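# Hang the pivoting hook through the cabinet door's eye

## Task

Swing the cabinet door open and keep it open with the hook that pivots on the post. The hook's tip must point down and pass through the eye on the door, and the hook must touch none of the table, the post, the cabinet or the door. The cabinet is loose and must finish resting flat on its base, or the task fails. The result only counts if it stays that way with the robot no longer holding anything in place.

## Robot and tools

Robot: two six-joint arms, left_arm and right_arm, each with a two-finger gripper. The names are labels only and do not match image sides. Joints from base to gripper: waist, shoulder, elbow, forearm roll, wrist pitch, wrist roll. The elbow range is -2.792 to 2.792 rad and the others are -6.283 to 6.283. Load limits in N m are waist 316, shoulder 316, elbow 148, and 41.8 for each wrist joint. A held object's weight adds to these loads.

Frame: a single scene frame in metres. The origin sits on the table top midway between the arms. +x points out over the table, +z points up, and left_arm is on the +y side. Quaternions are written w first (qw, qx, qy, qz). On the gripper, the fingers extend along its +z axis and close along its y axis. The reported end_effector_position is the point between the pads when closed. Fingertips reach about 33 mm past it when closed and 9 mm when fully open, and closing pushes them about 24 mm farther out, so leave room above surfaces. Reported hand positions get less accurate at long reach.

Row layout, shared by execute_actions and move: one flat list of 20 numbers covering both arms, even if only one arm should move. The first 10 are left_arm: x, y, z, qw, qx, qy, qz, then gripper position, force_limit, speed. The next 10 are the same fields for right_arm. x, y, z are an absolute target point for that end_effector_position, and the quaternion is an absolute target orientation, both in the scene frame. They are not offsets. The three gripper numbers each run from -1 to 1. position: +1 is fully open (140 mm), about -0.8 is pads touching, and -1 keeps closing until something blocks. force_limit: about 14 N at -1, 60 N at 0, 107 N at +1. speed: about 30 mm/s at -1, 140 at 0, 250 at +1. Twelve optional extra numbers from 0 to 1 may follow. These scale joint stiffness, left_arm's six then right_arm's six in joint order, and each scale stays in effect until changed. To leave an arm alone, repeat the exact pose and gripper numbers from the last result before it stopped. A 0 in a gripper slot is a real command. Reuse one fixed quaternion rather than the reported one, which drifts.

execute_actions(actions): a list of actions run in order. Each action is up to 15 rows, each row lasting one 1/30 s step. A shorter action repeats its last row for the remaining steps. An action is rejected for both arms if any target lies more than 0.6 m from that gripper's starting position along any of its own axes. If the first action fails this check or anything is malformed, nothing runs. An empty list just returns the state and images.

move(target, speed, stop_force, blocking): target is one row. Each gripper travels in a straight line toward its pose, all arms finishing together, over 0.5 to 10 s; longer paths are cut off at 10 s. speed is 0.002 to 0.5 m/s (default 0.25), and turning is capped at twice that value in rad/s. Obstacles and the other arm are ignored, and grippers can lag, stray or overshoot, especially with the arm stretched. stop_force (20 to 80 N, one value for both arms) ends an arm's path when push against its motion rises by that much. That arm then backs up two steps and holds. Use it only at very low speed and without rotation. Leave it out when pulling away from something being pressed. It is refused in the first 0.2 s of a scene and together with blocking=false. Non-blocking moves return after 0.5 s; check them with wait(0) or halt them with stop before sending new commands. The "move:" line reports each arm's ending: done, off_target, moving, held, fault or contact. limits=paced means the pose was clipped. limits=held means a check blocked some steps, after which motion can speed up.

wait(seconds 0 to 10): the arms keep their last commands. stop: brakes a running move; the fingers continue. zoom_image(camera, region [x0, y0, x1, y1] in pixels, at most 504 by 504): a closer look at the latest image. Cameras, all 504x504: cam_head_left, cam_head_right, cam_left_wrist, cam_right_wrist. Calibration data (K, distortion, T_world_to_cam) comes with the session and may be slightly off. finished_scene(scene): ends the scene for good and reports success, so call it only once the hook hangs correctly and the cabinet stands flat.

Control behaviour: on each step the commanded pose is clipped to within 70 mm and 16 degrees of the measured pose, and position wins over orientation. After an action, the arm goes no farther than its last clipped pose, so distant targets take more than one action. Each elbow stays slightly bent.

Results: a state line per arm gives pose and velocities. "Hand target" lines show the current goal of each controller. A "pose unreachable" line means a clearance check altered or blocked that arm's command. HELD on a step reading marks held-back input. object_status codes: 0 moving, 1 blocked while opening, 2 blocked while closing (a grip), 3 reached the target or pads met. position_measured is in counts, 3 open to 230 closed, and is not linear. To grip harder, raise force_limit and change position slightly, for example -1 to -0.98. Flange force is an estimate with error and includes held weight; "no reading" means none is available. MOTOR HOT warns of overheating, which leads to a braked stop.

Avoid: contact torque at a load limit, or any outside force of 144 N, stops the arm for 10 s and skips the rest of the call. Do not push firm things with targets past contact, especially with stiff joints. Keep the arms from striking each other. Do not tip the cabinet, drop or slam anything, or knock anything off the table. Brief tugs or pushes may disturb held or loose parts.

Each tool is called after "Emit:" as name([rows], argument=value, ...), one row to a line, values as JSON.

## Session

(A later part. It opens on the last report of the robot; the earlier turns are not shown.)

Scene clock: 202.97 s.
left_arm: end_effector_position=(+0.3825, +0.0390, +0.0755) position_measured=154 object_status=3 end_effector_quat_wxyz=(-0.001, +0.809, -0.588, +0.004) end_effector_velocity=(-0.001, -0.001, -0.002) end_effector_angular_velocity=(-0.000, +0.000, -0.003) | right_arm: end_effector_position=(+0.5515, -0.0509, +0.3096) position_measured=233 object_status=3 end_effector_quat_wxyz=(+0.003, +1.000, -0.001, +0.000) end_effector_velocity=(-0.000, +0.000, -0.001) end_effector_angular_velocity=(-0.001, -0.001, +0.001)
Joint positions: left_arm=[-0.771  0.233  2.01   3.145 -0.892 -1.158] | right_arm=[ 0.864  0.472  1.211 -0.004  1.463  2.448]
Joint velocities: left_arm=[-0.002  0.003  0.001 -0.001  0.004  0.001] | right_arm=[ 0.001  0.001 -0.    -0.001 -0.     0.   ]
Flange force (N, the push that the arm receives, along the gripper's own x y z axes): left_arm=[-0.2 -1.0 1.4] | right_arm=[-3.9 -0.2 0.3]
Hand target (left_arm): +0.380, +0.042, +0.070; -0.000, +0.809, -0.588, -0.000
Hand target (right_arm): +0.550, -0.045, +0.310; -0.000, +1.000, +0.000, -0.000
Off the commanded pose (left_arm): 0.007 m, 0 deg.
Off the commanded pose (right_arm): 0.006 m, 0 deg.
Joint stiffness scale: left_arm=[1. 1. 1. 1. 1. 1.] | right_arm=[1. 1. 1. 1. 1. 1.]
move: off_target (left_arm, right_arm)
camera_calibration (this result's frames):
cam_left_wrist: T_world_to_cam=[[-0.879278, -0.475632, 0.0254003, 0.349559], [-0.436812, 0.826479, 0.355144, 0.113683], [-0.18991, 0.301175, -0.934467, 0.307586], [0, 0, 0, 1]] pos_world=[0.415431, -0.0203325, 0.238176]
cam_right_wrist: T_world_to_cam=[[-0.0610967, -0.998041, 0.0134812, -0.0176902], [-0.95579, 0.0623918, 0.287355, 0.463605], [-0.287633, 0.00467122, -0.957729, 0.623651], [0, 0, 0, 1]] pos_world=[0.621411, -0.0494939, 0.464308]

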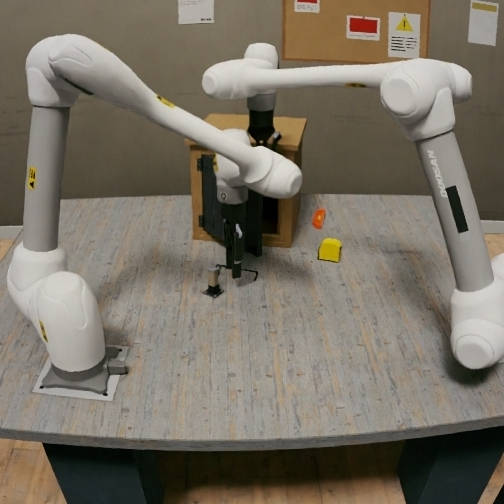

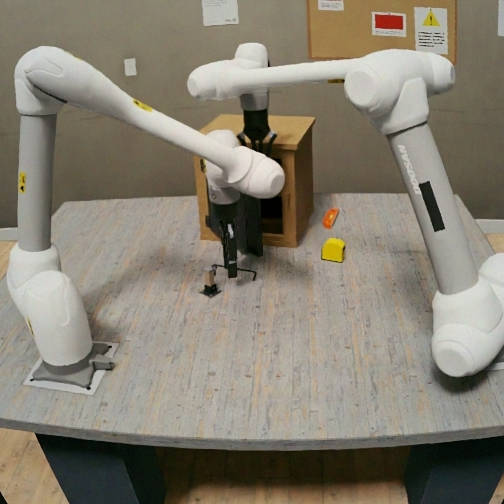

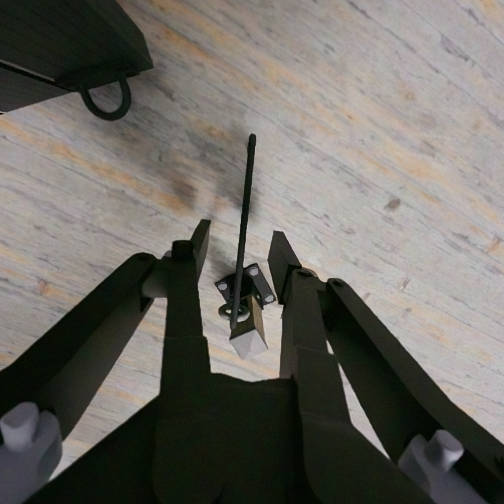

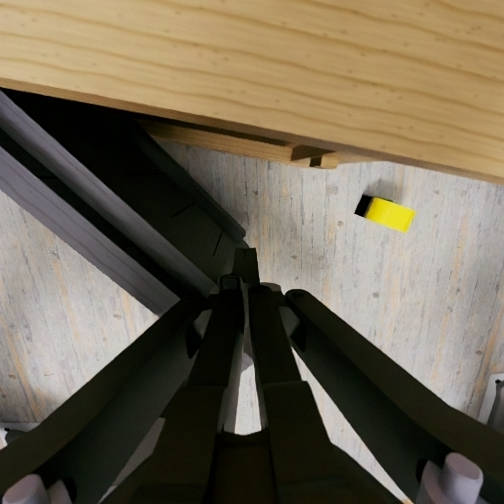

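Emit:
move(target=[0.382,0.04,0.076,0,0.809,-0.588,0,-1,-0.5,-0.5,0.55,-0.045,0.31,0,1,0,0,-1,0,0])

Emit:
move(target=[0.398,0.064,0.11,0.088,0.912,-0.279,0.287,-1,-0.5,-0.5,0.55,-0.045,0.31,0,1,0,0,-1,0,0], speed=0.08)

Emit:
move(target=[0.398,0.064,0.11,0.088,0.912,-0.279,0.287,-1,-0.5,-0.5,0.533,-0.028,0.31,0,1,0,0,-1,0,0], speed=0.02)

Emit:
zoom_image(camera="cam_head_right", region=[190,210,290,300])

Emit:
zoom_image(camera="cam_left_wrist", region=[170,80,330,240])

Scene clock: 209.87 s.
left_arm: end_effector_position=(+0.3804, +0.0401, +0.0753) position_measured=225 object_status=2 end_effector_quat_wxyz=(+0.000, +0.810, -0.587, +0.000) end_effector_velocity=(-0.000, -0.001, +0.001) end_effector_angular_velocity=(-0.001, +0.000, +0.001) | right_arm: end_effector_position=(+0.5515, -0.0509, +0.3096) position_measured=233 object_status=3 end_effector_quat_wxyz=(+0.003, +1.000, -0.001, +0.000) end_effector_velocity=(+0.000, -0.000, +0.000) end_effector_angular_velocity=(+0.001, +0.001, +0.001)
Joint positions: left_arm=[-0.771  0.233  2.01   3.141 -0.898 -1.158] | right_arm=[ 0.864  0.472  1.211 -0.004  1.463  2.448]
Joint velocities: left_arm=[-0.    -0.    -0.001 -0.001 -0.    -0.   ] | right_arm=[-0.001 -0.    -0.     0.002  0.    -0.002]
Flange force (N, the push that the arm receives, along the gripper's own x y z axes): left_arm=[-0.5 7.8 -2.6] | right_arm=[-2.8 2.0 0.2]
Hand target (left_arm): +0.382, +0.040, +0.076; -0.000, +0.809, -0.588, +0.000
Hand target (right_arm): +0.550, -0.045, +0.310; -0.000, +1.000, +0.000, -0.000
Off the commanded pose (left_arm): 0.002 m, 0 deg.
Off the commanded pose (right_arm): 0.006 m, 0 deg.
Joint stiffness scale: left_arm=[1. 1. 1. 1. 1. 1.] | right_arm=[1. 1. 1. 1. 1. 1.]
move: off_target (right_arm)
camera_calibration (this result's frames):
cam_left_wrist: T_world_to_cam=[[-0.877927, -0.477868, 0.0297578, 0.347461], [-0.436488, 0.824351, 0.36045, 0.111516], [-0.196778, 0.30346, -0.932304, 0.309114], [0, 0, 0, 1]] pos_world=[0.414548, -0.0196917, 0.237653]
cam_right_wrist: T_world_to_cam=[[-0.0610911, -0.998041, 0.0134753, -0.0176847], [-0.955791, 0.0623847, 0.287352, 0.463604], [-0.28763, 0.00467504, -0.95773, 0.623651], [0, 0, 0, 1]] pos_world=[0.621408, -0.0494874, 0.464311]

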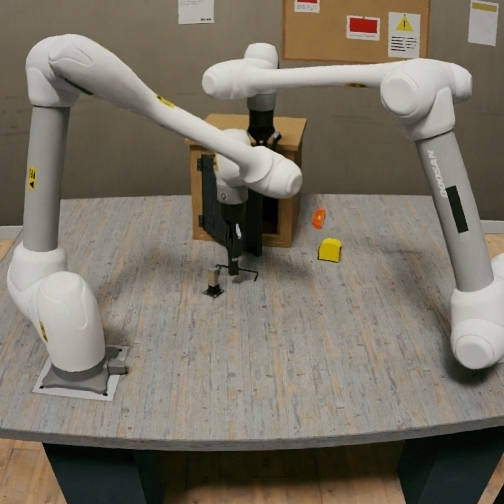

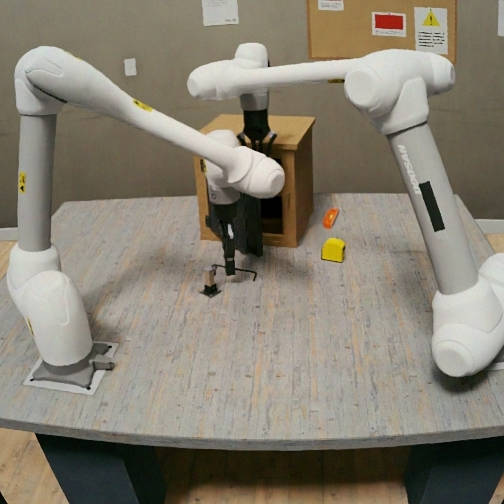

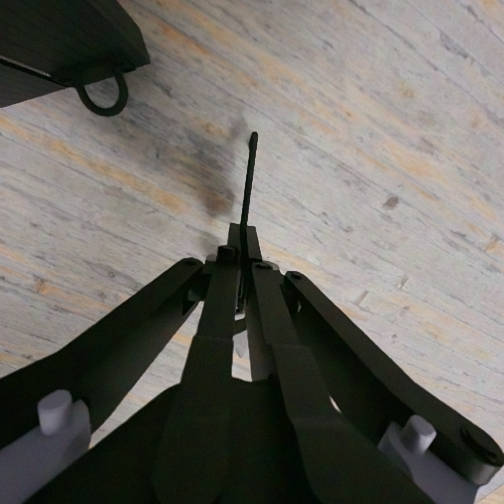

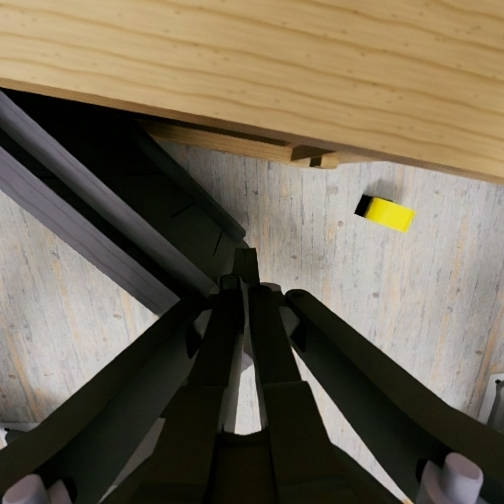

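Scene clock: 215.80 s.
left_arm: end_effector_position=(+0.3974, +0.0651, +0.1067) position_measured=225 object_status=2 end_effector_quat_wxyz=(+0.087, +0.914, -0.279, +0.282) end_effector_velocity=(+0.001, +0.001, +0.001) end_effector_angular_velocity=(-0.003, -0.017, +0.013) | right_arm: end_effector_position=(+0.5515, -0.0509, +0.3096) position_measured=233 object_status=3 end_effector_quat_wxyz=(+0.003, +1.000, -0.001, +0.000) end_effector_velocity=(+0.001, -0.001, -0.000) end_effector_angular_velocity=(-0.001, -0.000, -0.002)
Joint positions: left_arm=[-0.813 -0.014  2.359  3.789 -0.27  -2.443] | right_arm=[ 0.864  0.472  1.211 -0.004  1.463  2.448]
Joint velocities: left_arm=[-0.012 -0.003  0.007  0.105 -0.001 -0.119] | right_arm=[-0.002  0.    -0.    -0.     0.     0.   ]
Flange force (N, the push that the arm receives, along the gripper's own x y z axes): left_arm=no reading | right_arm=[-3.1 1.3 0.4]
Hand target (left_arm): +0.398, +0.064, +0.110; +0.089, +0.912, -0.280, +0.286
Hand target (right_arm): +0.550, -0.045, +0.310; -0.000, +1.000, +0.000, -0.000
Off the commanded pose (left_arm): 0.004 m, 1 deg.
Off the commanded pose (right_arm): 0.006 m, 0 deg.
Joint stiffness scale: left_arm=[1. 1. 1. 1. 1. 1.] | right_arm=[1. 1. 1. 1. 1. 1.]
move: off_target (left_arm, right_arm)
camera_calibration (this result's frames):
cam_left_wrist: T_world_to_cam=[[-0.439137, -0.889353, 0.127317, 0.215392], [-0.886953, 0.406587, -0.219094, 0.355063], [0.143087, -0.209136, -0.967362, 0.236157], [0, 0, 0, 1]] pos_world=[0.37572, 0.0965845, 0.278818]
cam_right_wrist: T_world_to_cam=[[-0.0610913, -0.998041, 0.0134754, -0.0176847], [-0.955791, 0.0623849, 0.287352, 0.463603], [-0.28763, 0.00467499, -0.95773, 0.623651], [0, 0, 0, 1]] pos_world=[0.621408, -0.0494874, 0.464311]

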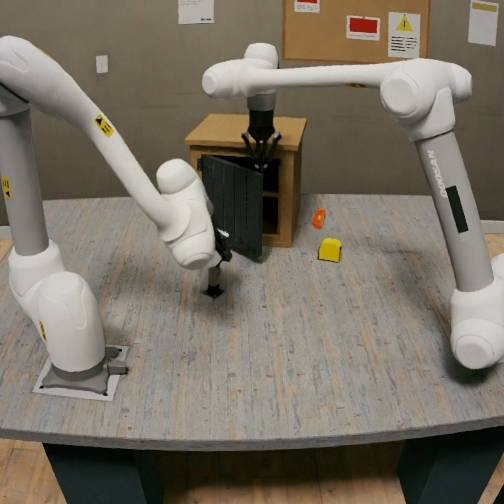

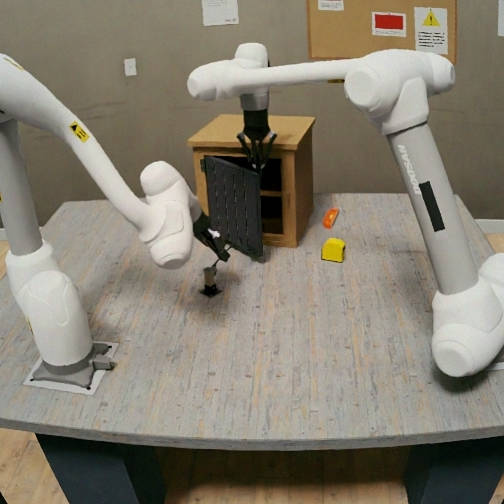

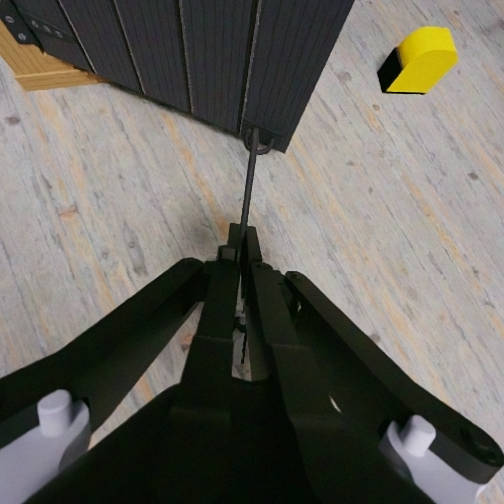

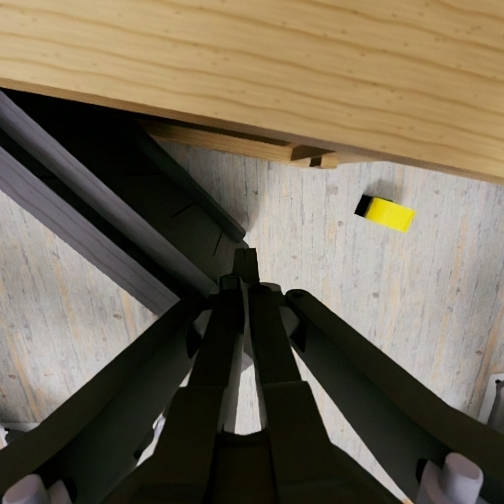

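Scene clock: 217.53 s.
left_arm: end_effector_position=(+0.3974, +0.0651, +0.1066) position_measured=225 object_status=2 end_effector_quat_wxyz=(+0.086, +0.914, -0.278, +0.283) end_effector_velocity=(-0.000, +0.000, -0.000) end_effector_angular_velocity=(+0.001, -0.000, +0.001) | right_arm: end_effector_position=(+0.5353, -0.0331, +0.3096) position_measured=233 object_status=3 end_effector_quat_wxyz=(+0.002, +1.000, -0.001, +0.001) end_effector_velocity=(+0.000, +0.001, -0.000) end_effector_angular_velocity=(-0.001, -0.001, -0.002)
Joint positions: left_arm=[-0.815 -0.014  2.361  3.809 -0.27  -2.465] | right_arm=[ 0.892  0.478  1.201 -0.004  1.463  2.477]
Joint velocities: left_arm=[-0.001  0.     0.001  0.004 -0.001 -0.004] | right_arm=[ 0.001  0.001 -0.001 -0.002  0.     0.003]
Flange force (N, the push that the arm receives, along the gripper's own x y z axes): left_arm=no reading | right_arm=[-1.6 0.8 0.7]
Hand target (left_arm): +0.398, +0.064, +0.110; +0.088, +0.912, -0.279, +0.287
Hand target (right_arm): +0.533, -0.028, +0.310; -0.000, +1.000, +0.000, +0.000
Off the commanded pose (left_arm): 0.004 m, 1 deg.
Off the commanded pose (right_arm): 0.006 m, 0 deg.
Joint stiffness scale: left_arm=[1. 1. 1. 1. 1. 1.] | right_arm=[1. 1. 1. 1. 1. 1.]
move: off_target (left_arm, right_arm)
camera_calibration (this result's frames):
cam_left_wrist: T_world_to_cam=[[-0.437702, -0.890219, 0.126205, 0.215064], [-0.8871, 0.404701, -0.22197, 0.355568], [0.146527, -0.209113, -0.966851, 0.234679], [0, 0, 0, 1]] pos_world=[0.375171, 0.0966295, 0.278683]
cam_right_wrist: T_world_to_cam=[[-0.0610221, -0.998077, 0.0108799, -0.000164519], [-0.95639, 0.0615858, 0.285527, 0.447951], [-0.285648, 0.007018, -0.958309, 0.618116], [0, 0, 0, 1]] pos_world=[0.604969, -0.0320896, 0.464446]

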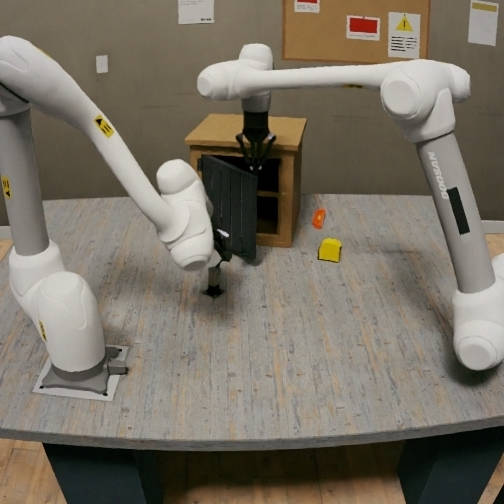

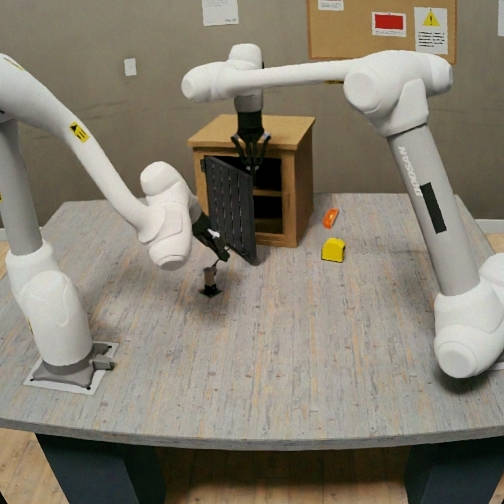

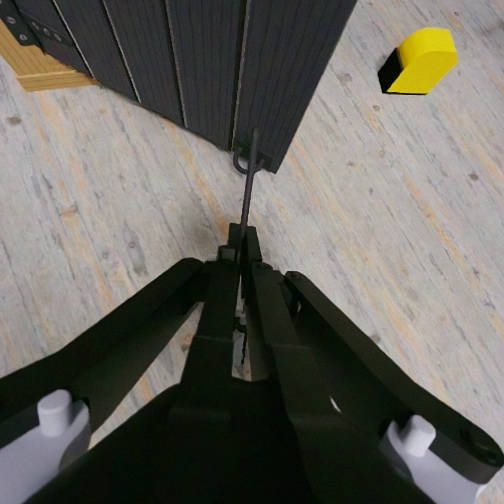

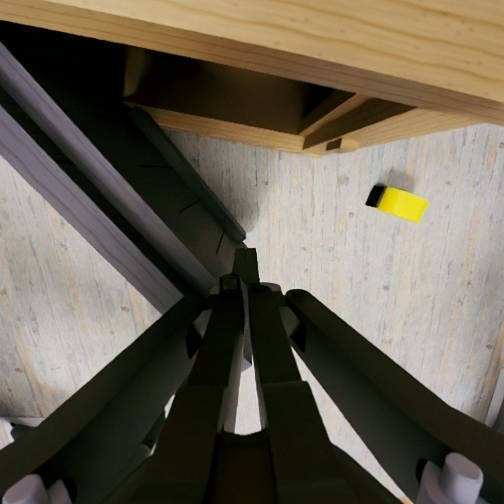

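Region (190, 210, 290, 300) of cam_head_right's 504x504 image, scaled by 5.040, with more detail than that image has; it fills the top 454 rows of this view, and the rest is white.

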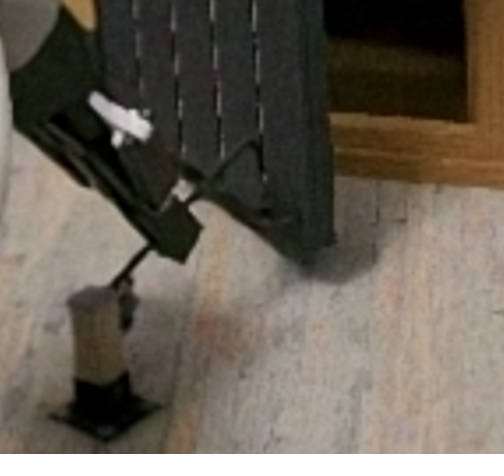

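Region (170, 80, 330, 240) of cam_left_wrist's 504x504 image, scaled by 3.150, with more detail than that image has.

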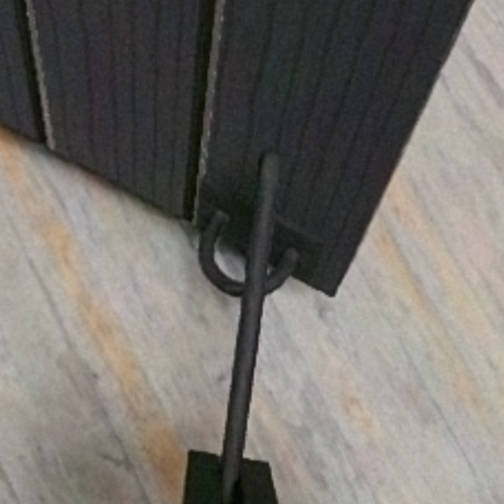

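Emit:
move(target=[0.399,0.066,0.11,0.08,0.92,-0.255,0.289,-1,-0.5,-0.5,0.528,-0.021,0.31,0,1,0,0,-1,0,0], speed=0.02)

Emit:
move(target=[0.403,0.064,0.101,0.062,0.937,-0.26,0.225,-1,-0.5,-0.5,0.528,-0.021,0.31,0,1,0,0,-1,0,0], speed=0.03)

Emit:
zoom_image(camera="cam_head_right", region=[210,220,270,280])

Emit:
zoom_image(camera="cam_left_wrist", region=[170,80,330,240])

Scene clock: 226.90 s.
left_arm: end_effector_position=(+0.3975, +0.0669, +0.1072) position_measured=225 object_status=2 end_effector_quat_wxyz=(+0.081, +0.920, -0.256, +0.286) end_effector_velocity=(+0.000, +0.000, +0.000) end_effector_angular_velocity=(-0.001, -0.001, +0.009) | right_arm: end_effector_position=(+0.5309, -0.0254, +0.3095) position_measured=233 object_status=3 end_effector_quat_wxyz=(+0.001, +1.000, -0.001, +0.002) end_effector_velocity=(+0.001, +0.000, -0.000) end_effector_angular_velocity=(-0.000, -0.001, -0.002)
Joint positions: left_arm=[-0.833 -0.014  2.361  3.89  -0.297 -2.599] | right_arm=[ 0.902  0.483  1.194 -0.004  1.463  2.486]
Joint velocities: left_arm=[-0.003  0.    -0.     0.017 -0.005 -0.026] | right_arm=[-0.001  0.001 -0.001 -0.001 -0.     0.002]
Flange force (N, the push that the arm receives, along the gripper's own x y z axes): left_arm=no reading | right_arm=[-3.0 2.2 1.1]
Hand target (left_arm): +0.399, +0.066, +0.110; +0.080, +0.919, -0.255, +0.289
Hand target (right_arm): +0.528, -0.021, +0.310; -0.000, +1.000, +0.000, +0.000
Off the commanded pose (left_arm): 0.003 m, 0 deg.
Off the commanded pose (right_arm): 0.005 m, 0 deg.
Joint stiffness scale: left_arm=[1. 1. 1. 1. 1. 1.] | right_arm=[1. 1. 1. 1. 1. 1.]
move: off_target (right_arm)
camera_calibration (this result's frames):
cam_left_wrist: T_world_to_cam=[[-0.394724, -0.909725, 0.128814, 0.200525], [-0.905179, 0.360981, -0.224374, 0.365382], [0.157619, -0.205166, -0.965952, 0.230784], [0, 0, 0, 1]] pos_world=[0.373512, 0.0978762, 0.279077]
cam_right_wrist: T_world_to_cam=[[-0.0610908, -0.998093, 0.00879874, 0.00789568], [-0.956829, 0.0610702, 0.284162, 0.443858], [-0.284157, 0.00894078, -0.958736, 0.616174], [0, 0, 0, 1]] pos_world=[0.600269, -0.0247349, 0.464551]

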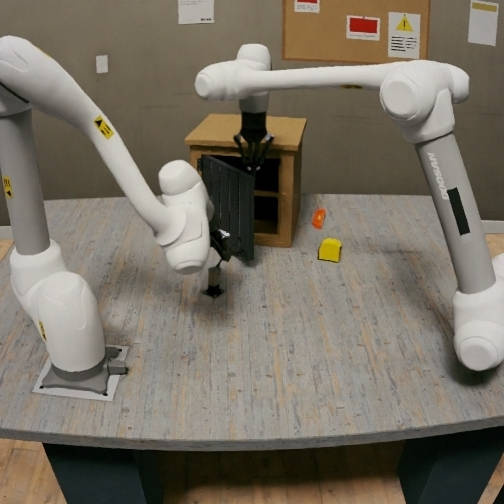

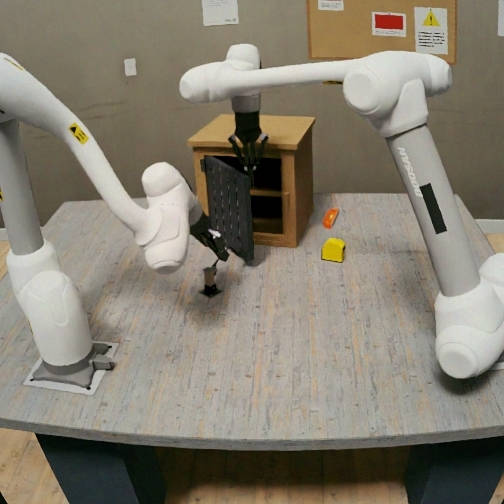

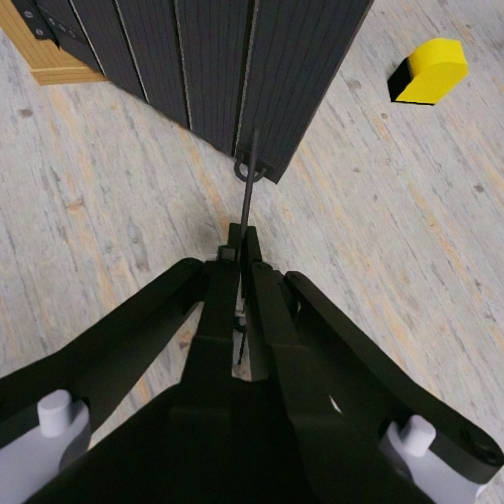

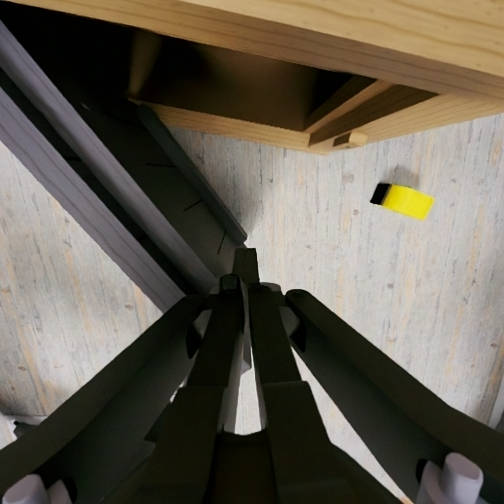

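Scene clock: 229.33 s.
left_arm: end_effector_position=(+0.4008, +0.0646, +0.1011) position_measured=225 object_status=2 end_effector_quat_wxyz=(+0.063, +0.936, -0.260, +0.227) end_effector_velocity=(+0.000, -0.000, -0.001) end_effector_angular_velocity=(+0.004, +0.011, +0.001) | right_arm: end_effector_position=(+0.5309, -0.0253, +0.3096) position_measured=233 object_status=3 end_effector_quat_wxyz=(+0.001, +1.000, -0.001, +0.002) end_effector_velocity=(+0.001, -0.001, -0.000) end_effector_angular_velocity=(+0.001, +0.001, -0.002)
Joint positions: left_arm=[-0.801  0.025  2.282  3.524 -0.407 -2.22 ] | right_arm=[ 0.902  0.483  1.194 -0.004  1.463  2.486]
Joint velocities: left_arm=[ 0.004  0.004 -0.006 -0.025 -0.009  0.024] | right_arm=[-0.002  0.     0.     0.001  0.    -0.   ]
Flange force (N, the push that the arm receives, along the gripper's own x y z axes): left_arm=[3.8 -3.2 -3.4] | right_arm=[-3.7 0.4 0.0]
Hand target (left_arm): +0.403, +0.064, +0.101; +0.062, +0.937, -0.260, +0.225
Hand target (right_arm): +0.528, -0.021, +0.310; -0.000, +1.000, +0.000, +0.000
Off the commanded pose (left_arm): 0.002 m, 0 deg.
Off the commanded pose (right_arm): 0.005 m, 0 deg.
Joint stiffness scale: left_arm=[1. 1. 1. 1. 1. 1.] | right_arm=[1. 1. 1. 1. 1. 1.]
move: off_target (right_arm)
camera_calibration (this result's frames):
cam_left_wrist: T_world_to_cam=[[-0.380931, -0.918053, 0.109866, 0.197522], [-0.923228, 0.371191, -0.0993336, 0.36174], [0.0504121, -0.139271, -0.98897, 0.264951], [0, 0, 0, 1]] pos_world=[0.395854, 0.0839605, 0.27626]
cam_right_wrist: T_world_to_cam=[[-0.0611254, -0.998092, 0.00873563, 0.00804014], [-0.956841, 0.0610858, 0.284121, 0.443846], [-0.284112, 0.00900841, -0.958749, 0.616166], [0, 0, 0, 1]] pos_world=[0.600242, -0.0246386, 0.464572]

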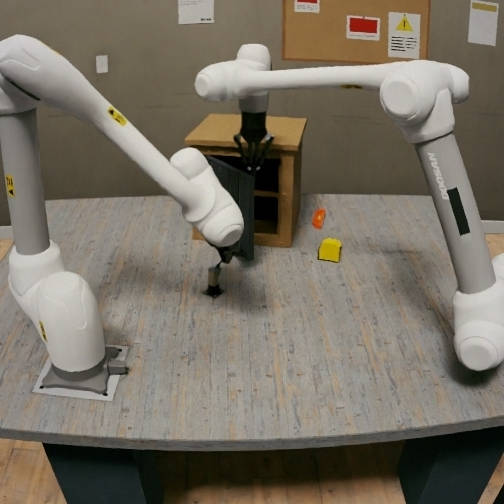

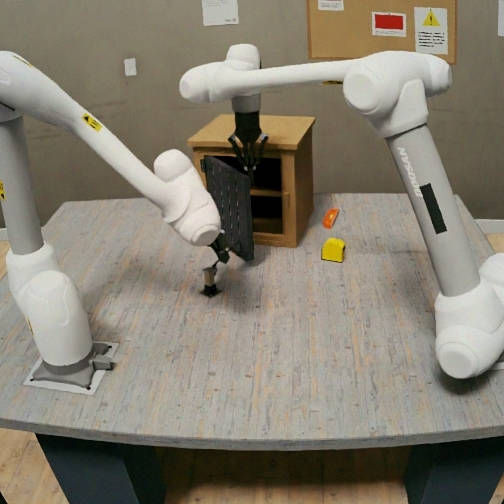

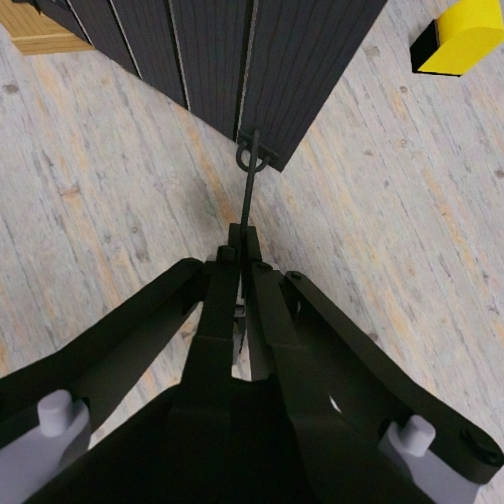

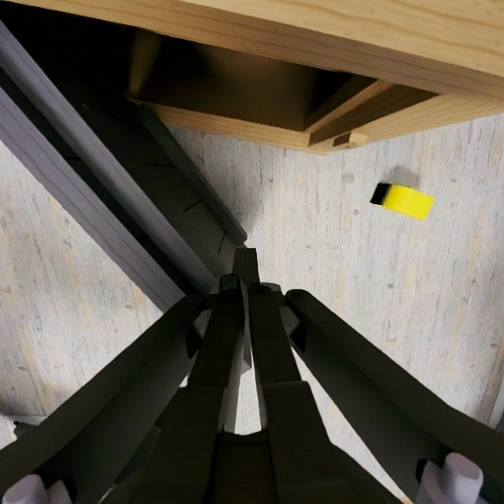

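Region (210, 220, 270, 280) of cam_head_right's 504x504 image, scaled by 8.400, with more detail than that image has.

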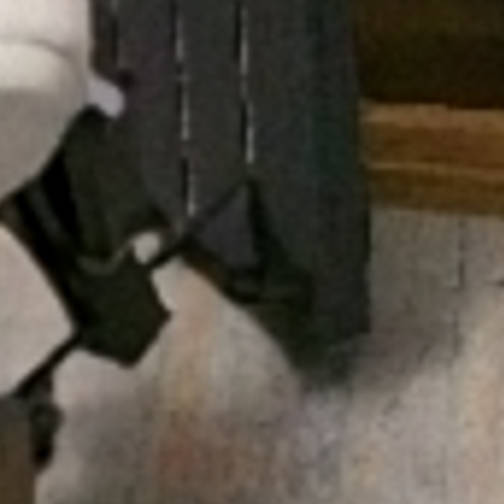

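Region (170, 80, 330, 240) of cam_left_wrist's 504x504 image, scaled by 3.150, with more detail than that image has.

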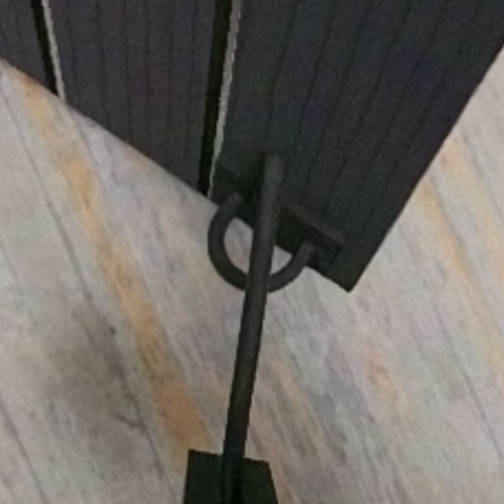

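Emit:
move(target=[0.407,0.062,0.092,0.037,0.954,-0.264,0.134,-1,-0.5,-0.5,0.528,-0.021,0.31,0,1,0,0,-1,0,0], speed=0.03)

Emit:
move(target=[0.407,0.062,0.092,0.037,0.954,-0.264,0.134,-0.4,-0.5,-0.5,0.528,-0.021,0.31,0,1,0,0,-1,0,0])

Emit:
move(target=[0.37,0.1,0.19,0.037,0.954,-0.264,0.134,-0.4,-0.5,-0.5,0.535,-0.035,0.31,0,1,0,0,-1,0,0], speed=0.1)

Emit:
zoom_image(camera="cam_head_right", region=[200,220,270,290])

Emit:
zoom_image(camera="cam_left_wrist", region=[170,80,330,240])

Scene clock: 239.73 s.
left_arm: end_effector_position=(+0.4047, +0.0628, +0.0920) position_measured=225 object_status=2 end_effector_quat_wxyz=(+0.038, +0.954, -0.263, +0.136) end_effector_velocity=(-0.000, +0.001, +0.000) end_effector_angular_velocity=(+0.004, +0.008, +0.002) | right_arm: end_effector_position=(+0.5309, -0.0253, +0.3096) position_measured=233 object_status=3 end_effector_quat_wxyz=(+0.001, +1.000, -0.001, +0.002) end_effector_velocity=(-0.001, +0.001, -0.001) end_effector_angular_velocity=(-0.001, -0.001, +0.003)
Joint positions: left_arm=[-0.759  0.101  2.165  3.281 -0.609 -1.965] | right_arm=[ 0.902  0.483  1.194 -0.004  1.463  2.486]
Joint velocities: left_arm=[ 0.003  0.002 -0.005 -0.008 -0.01   0.007] | right_arm=[ 0.002  0.001  0.    -0.002 -0.    -0.001]
Flange force (N, the push that the arm receives, along the gripper's own x y z axes): left_arm=[-3.1 5.0 -9.1] | right_arm=[-3.1 0.5 0.6]
Hand target (left_arm): +0.407, +0.062, +0.092; +0.037, +0.954, -0.264, +0.134
Hand target (right_arm): +0.528, -0.021, +0.310; -0.000, +1.000, +0.000, +0.000
Off the commanded pose (left_arm): 0.002 m, 0 deg.
Off the commanded pose (right_arm): 0.005 m, 0 deg.
Joint stiffness scale: left_arm=[1. 1. 1. 1. 1. 1.] | right_arm=[1. 1. 1. 1. 1. 1.]
move: off_target (right_arm)
camera_calibration (this result's frames):
cam_left_wrist: T_world_to_cam=[[-0.362616, -0.928525, 0.0796897, 0.194295], [-0.924978, 0.369021, 0.0907705, 0.348508], [-0.11369, -0.0407964, -0.992678, 0.316109], [0, 0, 0, 1]] pos_world=[0.428755, 0.0646977, 0.266677]
cam_right_wrist: T_world_to_cam=[[-0.0611328, -0.998091, 0.00872872, 0.00805738], [-0.956842, 0.061091, 0.284117, 0.443846], [-0.284108, 0.00901685, -0.95875, 0.616165], [0, 0, 0, 1]] pos_world=[0.60024, -0.0246289, 0.464574]

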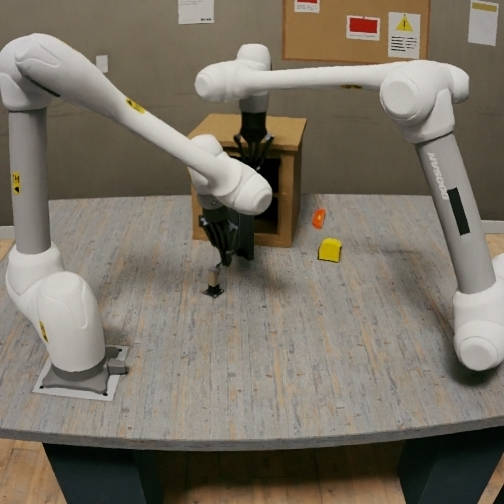

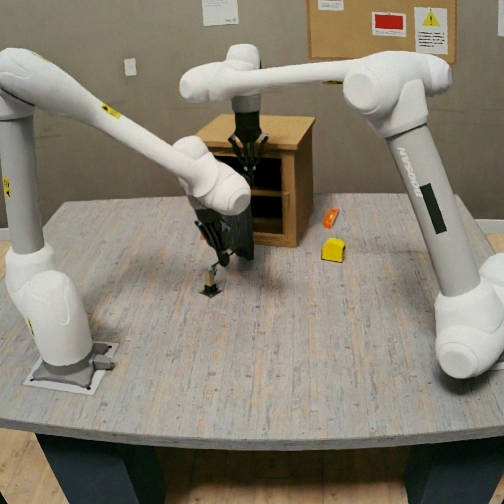

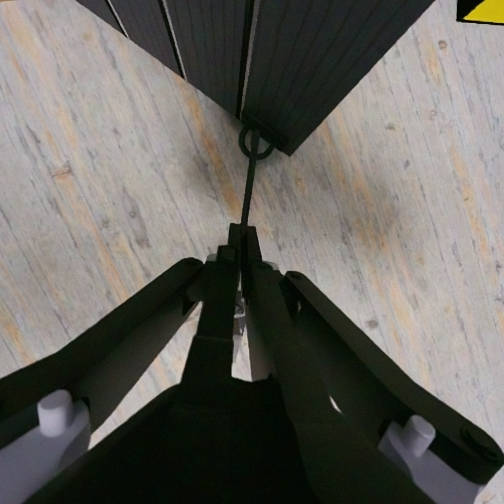

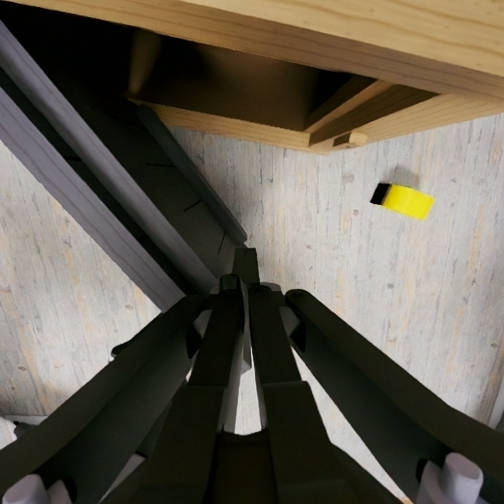

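Scene clock: 240.43 s.
left_arm: end_effector_position=(+0.4047, +0.0636, +0.0914) position_measured=179 object_status=3 end_effector_quat_wxyz=(+0.037, +0.954, -0.264, +0.135) end_effector_velocity=(+0.000, +0.001, +0.000) end_effector_angular_velocity=(+0.001, -0.000, -0.002) | right_arm: end_effector_position=(+0.5309, -0.0253, +0.3096) position_measured=233 object_status=3 end_effector_quat_wxyz=(+0.001, +1.000, -0.001, +0.002) end_effector_velocity=(+0.000, -0.000, -0.000) end_effector_angular_velocity=(-0.002, -0.001, +0.000)
Joint positions: left_arm=[-0.758  0.102  2.164  3.28  -0.61  -1.963] | right_arm=[ 0.902  0.483  1.194 -0.004  1.463  2.486]
Joint velocities: left_arm=[ 0.001 -0.    -0.     0.001 -0.001  0.002] | right_arm=[ 0.001  0.     0.    -0.002  0.     0.001]
Flange force (N, the push that the arm receives, along the gripper's own x y z axes): left_arm=[-2.9 0.2 0.5] | right_arm=[-2.3 -0.6 0.4]
Hand target (left_arm): +0.407, +0.062, +0.092; +0.037, +0.954, -0.264, +0.134
Hand target (right_arm): +0.528, -0.021, +0.310; -0.000, +1.000, +0.000, +0.000
Off the commanded pose (left_arm): 0.003 m, 0 deg.
Off the commanded pose (right_arm): 0.005 m, 0 deg.
Joint stiffness scale: left_arm=[1. 1. 1. 1. 1. 1.] | right_arm=[1. 1. 1. 1. 1. 1.]
move: off_target (right_arm)
camera_calibration (this result's frames):
cam_left_wrist: T_world_to_cam=[[-0.36316, -0.928459, 0.0779626, 0.195514], [-0.924588, 0.369452, 0.0929657, 0.347865], [-0.115118, -0.0383219, -0.992612, 0.315925], [0, 0, 0, 1]] pos_world=[0.429003, 0.0651142, 0.266009]
cam_right_wrist: T_world_to_cam=[[-0.0611154, -0.998093, 0.00870702, 0.00807301], [-0.956847, 0.0610683, 0.284103, 0.443844], [-0.284092, 0.00903176, -0.958754, 0.61617], [0, 0, 0, 1]] pos_world=[0.600234, -0.0246123, 0.464588]

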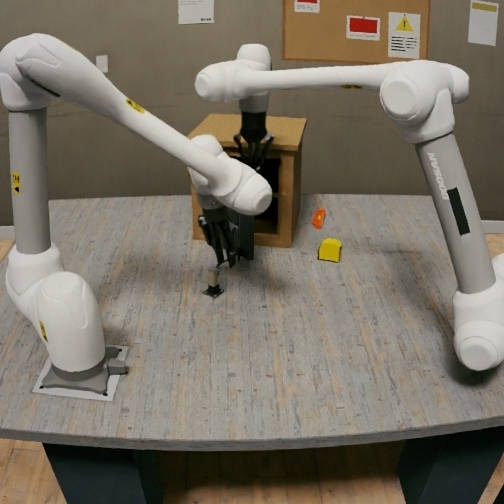

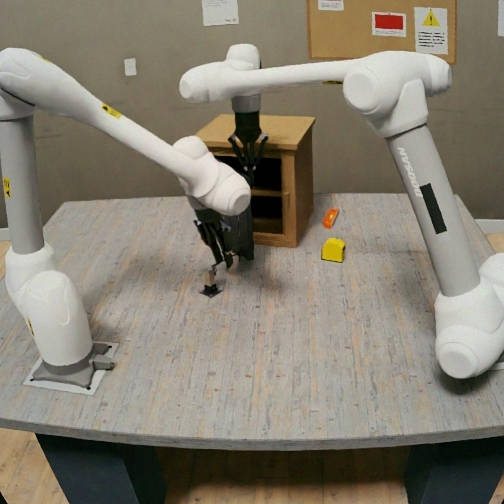

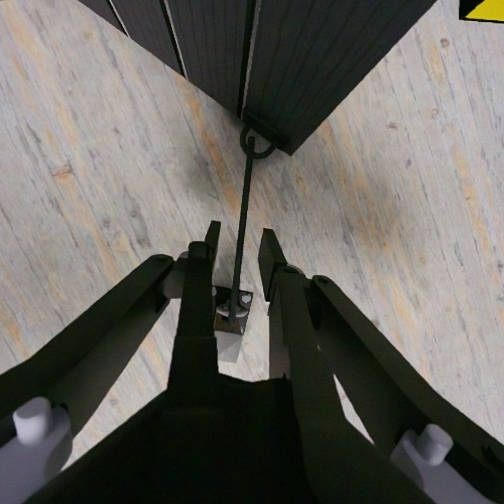

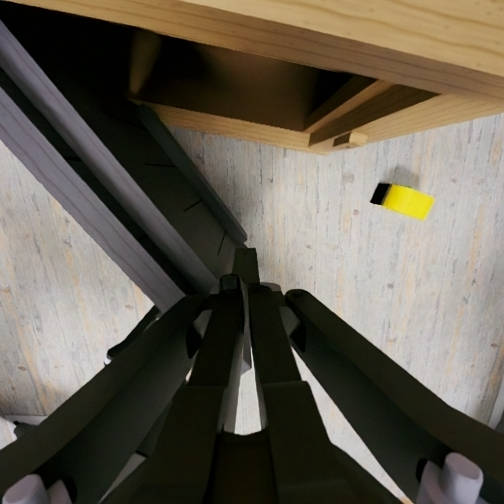

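Scene clock: 241.97 s.
left_arm: end_effector_position=(+0.3693, +0.1030, +0.1842) position_measured=179 object_status=3 end_effector_quat_wxyz=(+0.034, +0.955, -0.263, +0.132) end_effector_velocity=(-0.002, +0.002, +0.002) end_effector_angular_velocity=(+0.002, +0.001, -0.000) | right_arm: end_effector_position=(+0.5345, -0.0321, +0.3104) position_measured=233 object_status=3 end_effector_quat_wxyz=(+0.001, +1.000, +0.001, +0.002) end_effector_velocity=(-0.000, +0.000, -0.001) end_effector_angular_velocity=(-0.001, -0.000, +0.001)
Joint positions: left_arm=[-0.758 -0.08   2.147  3.253 -0.817 -1.928] | right_arm=[ 0.894  0.478  1.2   -0.004  1.463  2.474]
Joint velocities: left_arm=[-0.001 -0.005  0.     0.    -0.006 -0.   ] | right_arm=[ 0.001  0.001  0.    -0.001 -0.    -0.001]
Flange force (N, the push that the arm receives, along the gripper's own x y z axes): left_arm=[-1.3 -5.0 -1.9] | right_arm=[-2.9 0.5 0.1]
Hand target (left_arm): +0.370, +0.100, +0.190; +0.037, +0.954, -0.264, +0.134
Hand target (right_arm): +0.535, -0.035, +0.310; +0.000, +1.000, -0.000, -0.000
Off the commanded pose (left_arm): 0.007 m, 0 deg.
Off the commanded pose (right_arm): 0.003 m, 0 deg.
Joint stiffness scale: left_arm=[1. 1. 1. 1. 1. 1.] | right_arm=[1. 1. 1. 1. 1. 1.]
move: off_target (left_arm)
camera_calibration (this result's frames):
cam_left_wrist: T_world_to_cam=[[-0.359756, -0.930151, 0.0734504, 0.211784], [-0.925323, 0.365779, 0.0999151, 0.291351], [-0.119803, -0.0320203, -0.992281, 0.40647], [0, 0, 0, 1]] pos_world=[0.394481, 0.103436, 0.358667]
cam_right_wrist: T_world_to_cam=[[-0.0573866, -0.998305, 0.0097413, -0.000817302], [-0.956851, 0.0577825, 0.284775, 0.447197], [-0.284855, 0.0070213, -0.958545, 0.618371], [0, 0, 0, 1]] pos_world=[0.604, -0.0309978, 0.465394]

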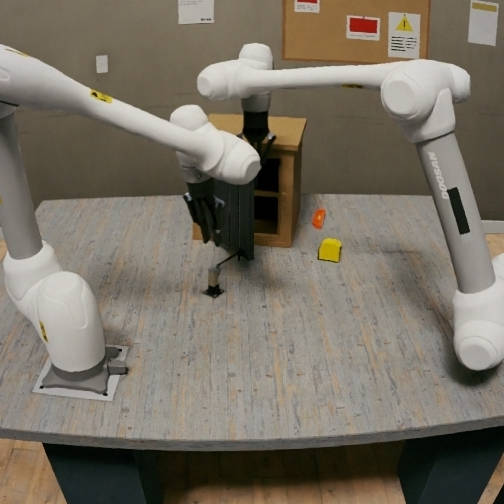

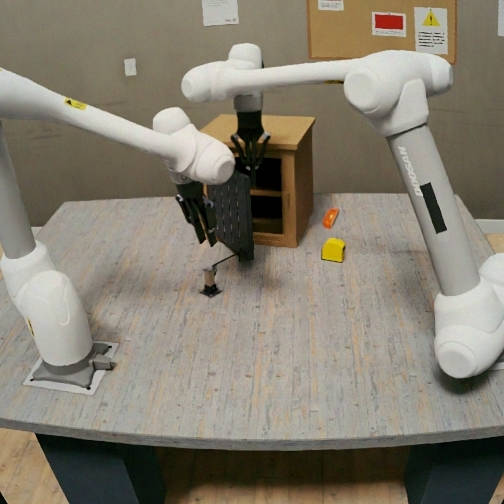

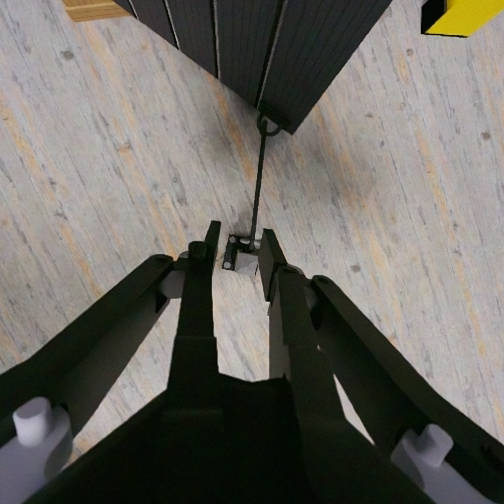

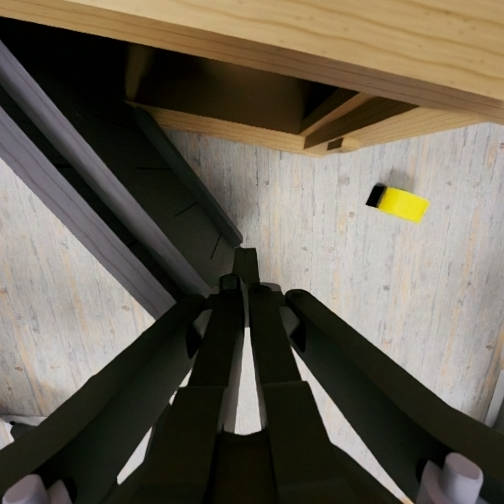

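Region (200, 220, 270, 290) of cam_head_right's 504x504 image, scaled by 7.200, with more detail than that image has.

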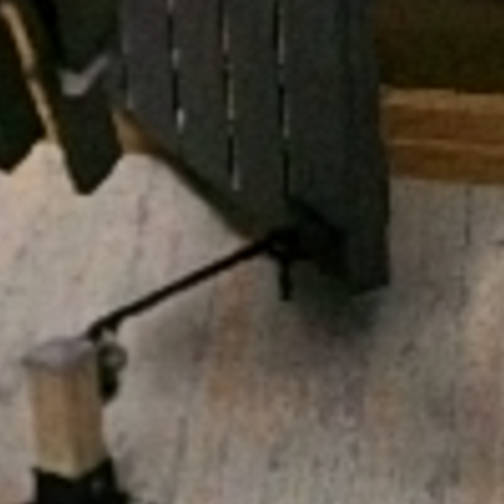

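Region (170, 80, 330, 240) of cam_left_wrist's 504x504 image, scaled by 3.150, with more detail than that image has.

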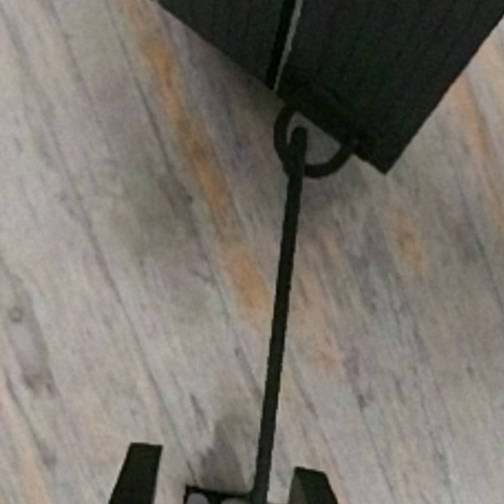

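Emit:
move(target=[0.37,0.1,0.19,0.037,0.954,-0.264,0.134,-0.4,-0.5,-0.5,0.535,-0.12,0.31,0,1,0,0,-1,0,0])

Emit:
finished_scene(scene=1)

Scene clock: 246.20 s.
left_arm: end_effector_position=(+0.3692, +0.1032, +0.1845) position_measured=179 object_status=3 end_effector_quat_wxyz=(+0.034, +0.955, -0.263, +0.132) end_effector_velocity=(-0.000, +0.000, +0.000) end_effector_angular_velocity=(-0.000, -0.000, -0.000) | right_arm: end_effector_position=(+0.5341, -0.1180, +0.3108) position_measured=233 object_status=3 end_effector_quat_wxyz=(+0.003, +1.000, +0.001, +0.000) end_effector_velocity=(+0.000, -0.002, -0.002) end_effector_angular_velocity=(-0.002, +0.000, +0.002)
Joint positions: left_arm=[-0.758 -0.081  2.147  3.253 -0.818 -1.928] | right_arm=[ 0.825  0.366  1.363 -0.004  1.417  2.406]
Joint velocities: left_arm=[ 0.    -0.001  0.     0.    -0.     0.001] | right_arm=[-0.001 -0.001  0.004 -0.001 -0.002 -0.003]
Flange force (N, the push that the arm receives, along the gripper's own x y z axes): left_arm=[-0.9 -3.1 -0.6] | right_arm=[-1.5 2.0 0.1]
Hand target (left_arm): +0.370, +0.100, +0.190; +0.037, +0.954, -0.264, +0.134
Hand target (right_arm): +0.535, -0.120, +0.310; +0.000, +1.000, +0.000, -0.000
Off the commanded pose (left_arm): 0.006 m, 0 deg.
Off the commanded pose (right_arm): 0.002 m, 0 deg.
Joint stiffness scale: left_arm=[1. 1. 1. 1. 1. 1.] | right_arm=[1. 1. 1. 1. 1. 1.]
move: off_target (left_arm)
camera_calibration (this result's frames):
cam_left_wrist: T_world_to_cam=[[-0.359714, -0.930165, 0.0734756, 0.211844], [-0.925338, 0.36574, 0.0999205, 0.291107], [-0.119816, -0.032047, -0.992279, 0.406792], [0, 0, 0, 1]] pos_world=[0.394316, 0.103617, 0.358998]
cam_right_wrist: T_world_to_cam=[[-0.0572594, -0.99827, 0.0133375, -0.0878255], [-0.955964, 0.0586747, 0.28756, 0.450384], [-0.287845, 0.0037154, -0.95767, 0.62012], [0, 0, 0, 1]] pos_world=[0.604021, -0.116404, 0.465528]

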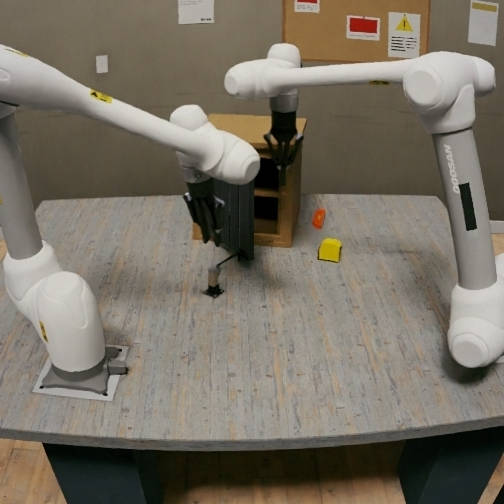

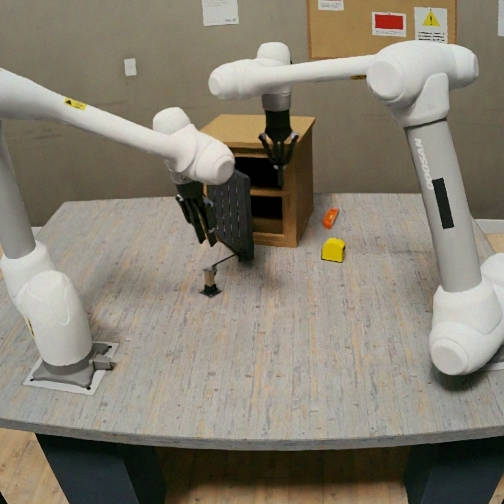

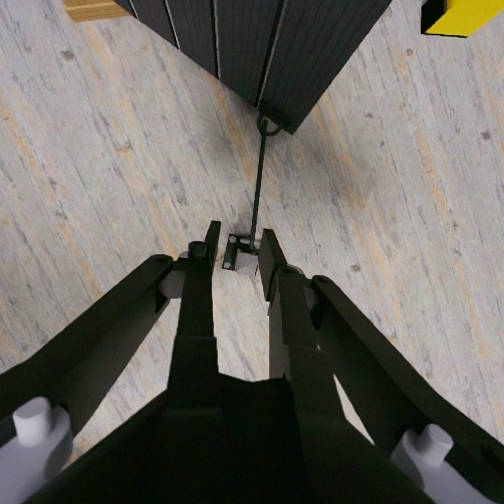

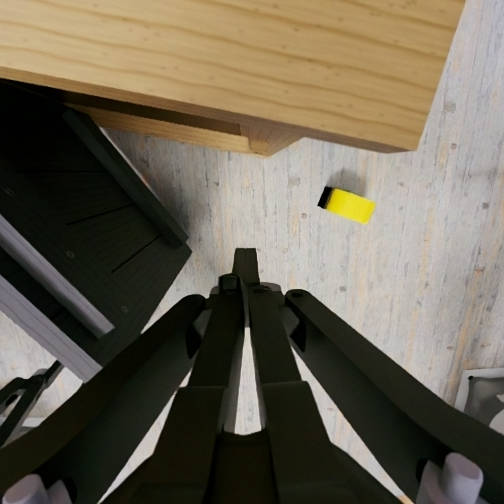

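The scene is finished: the task was done.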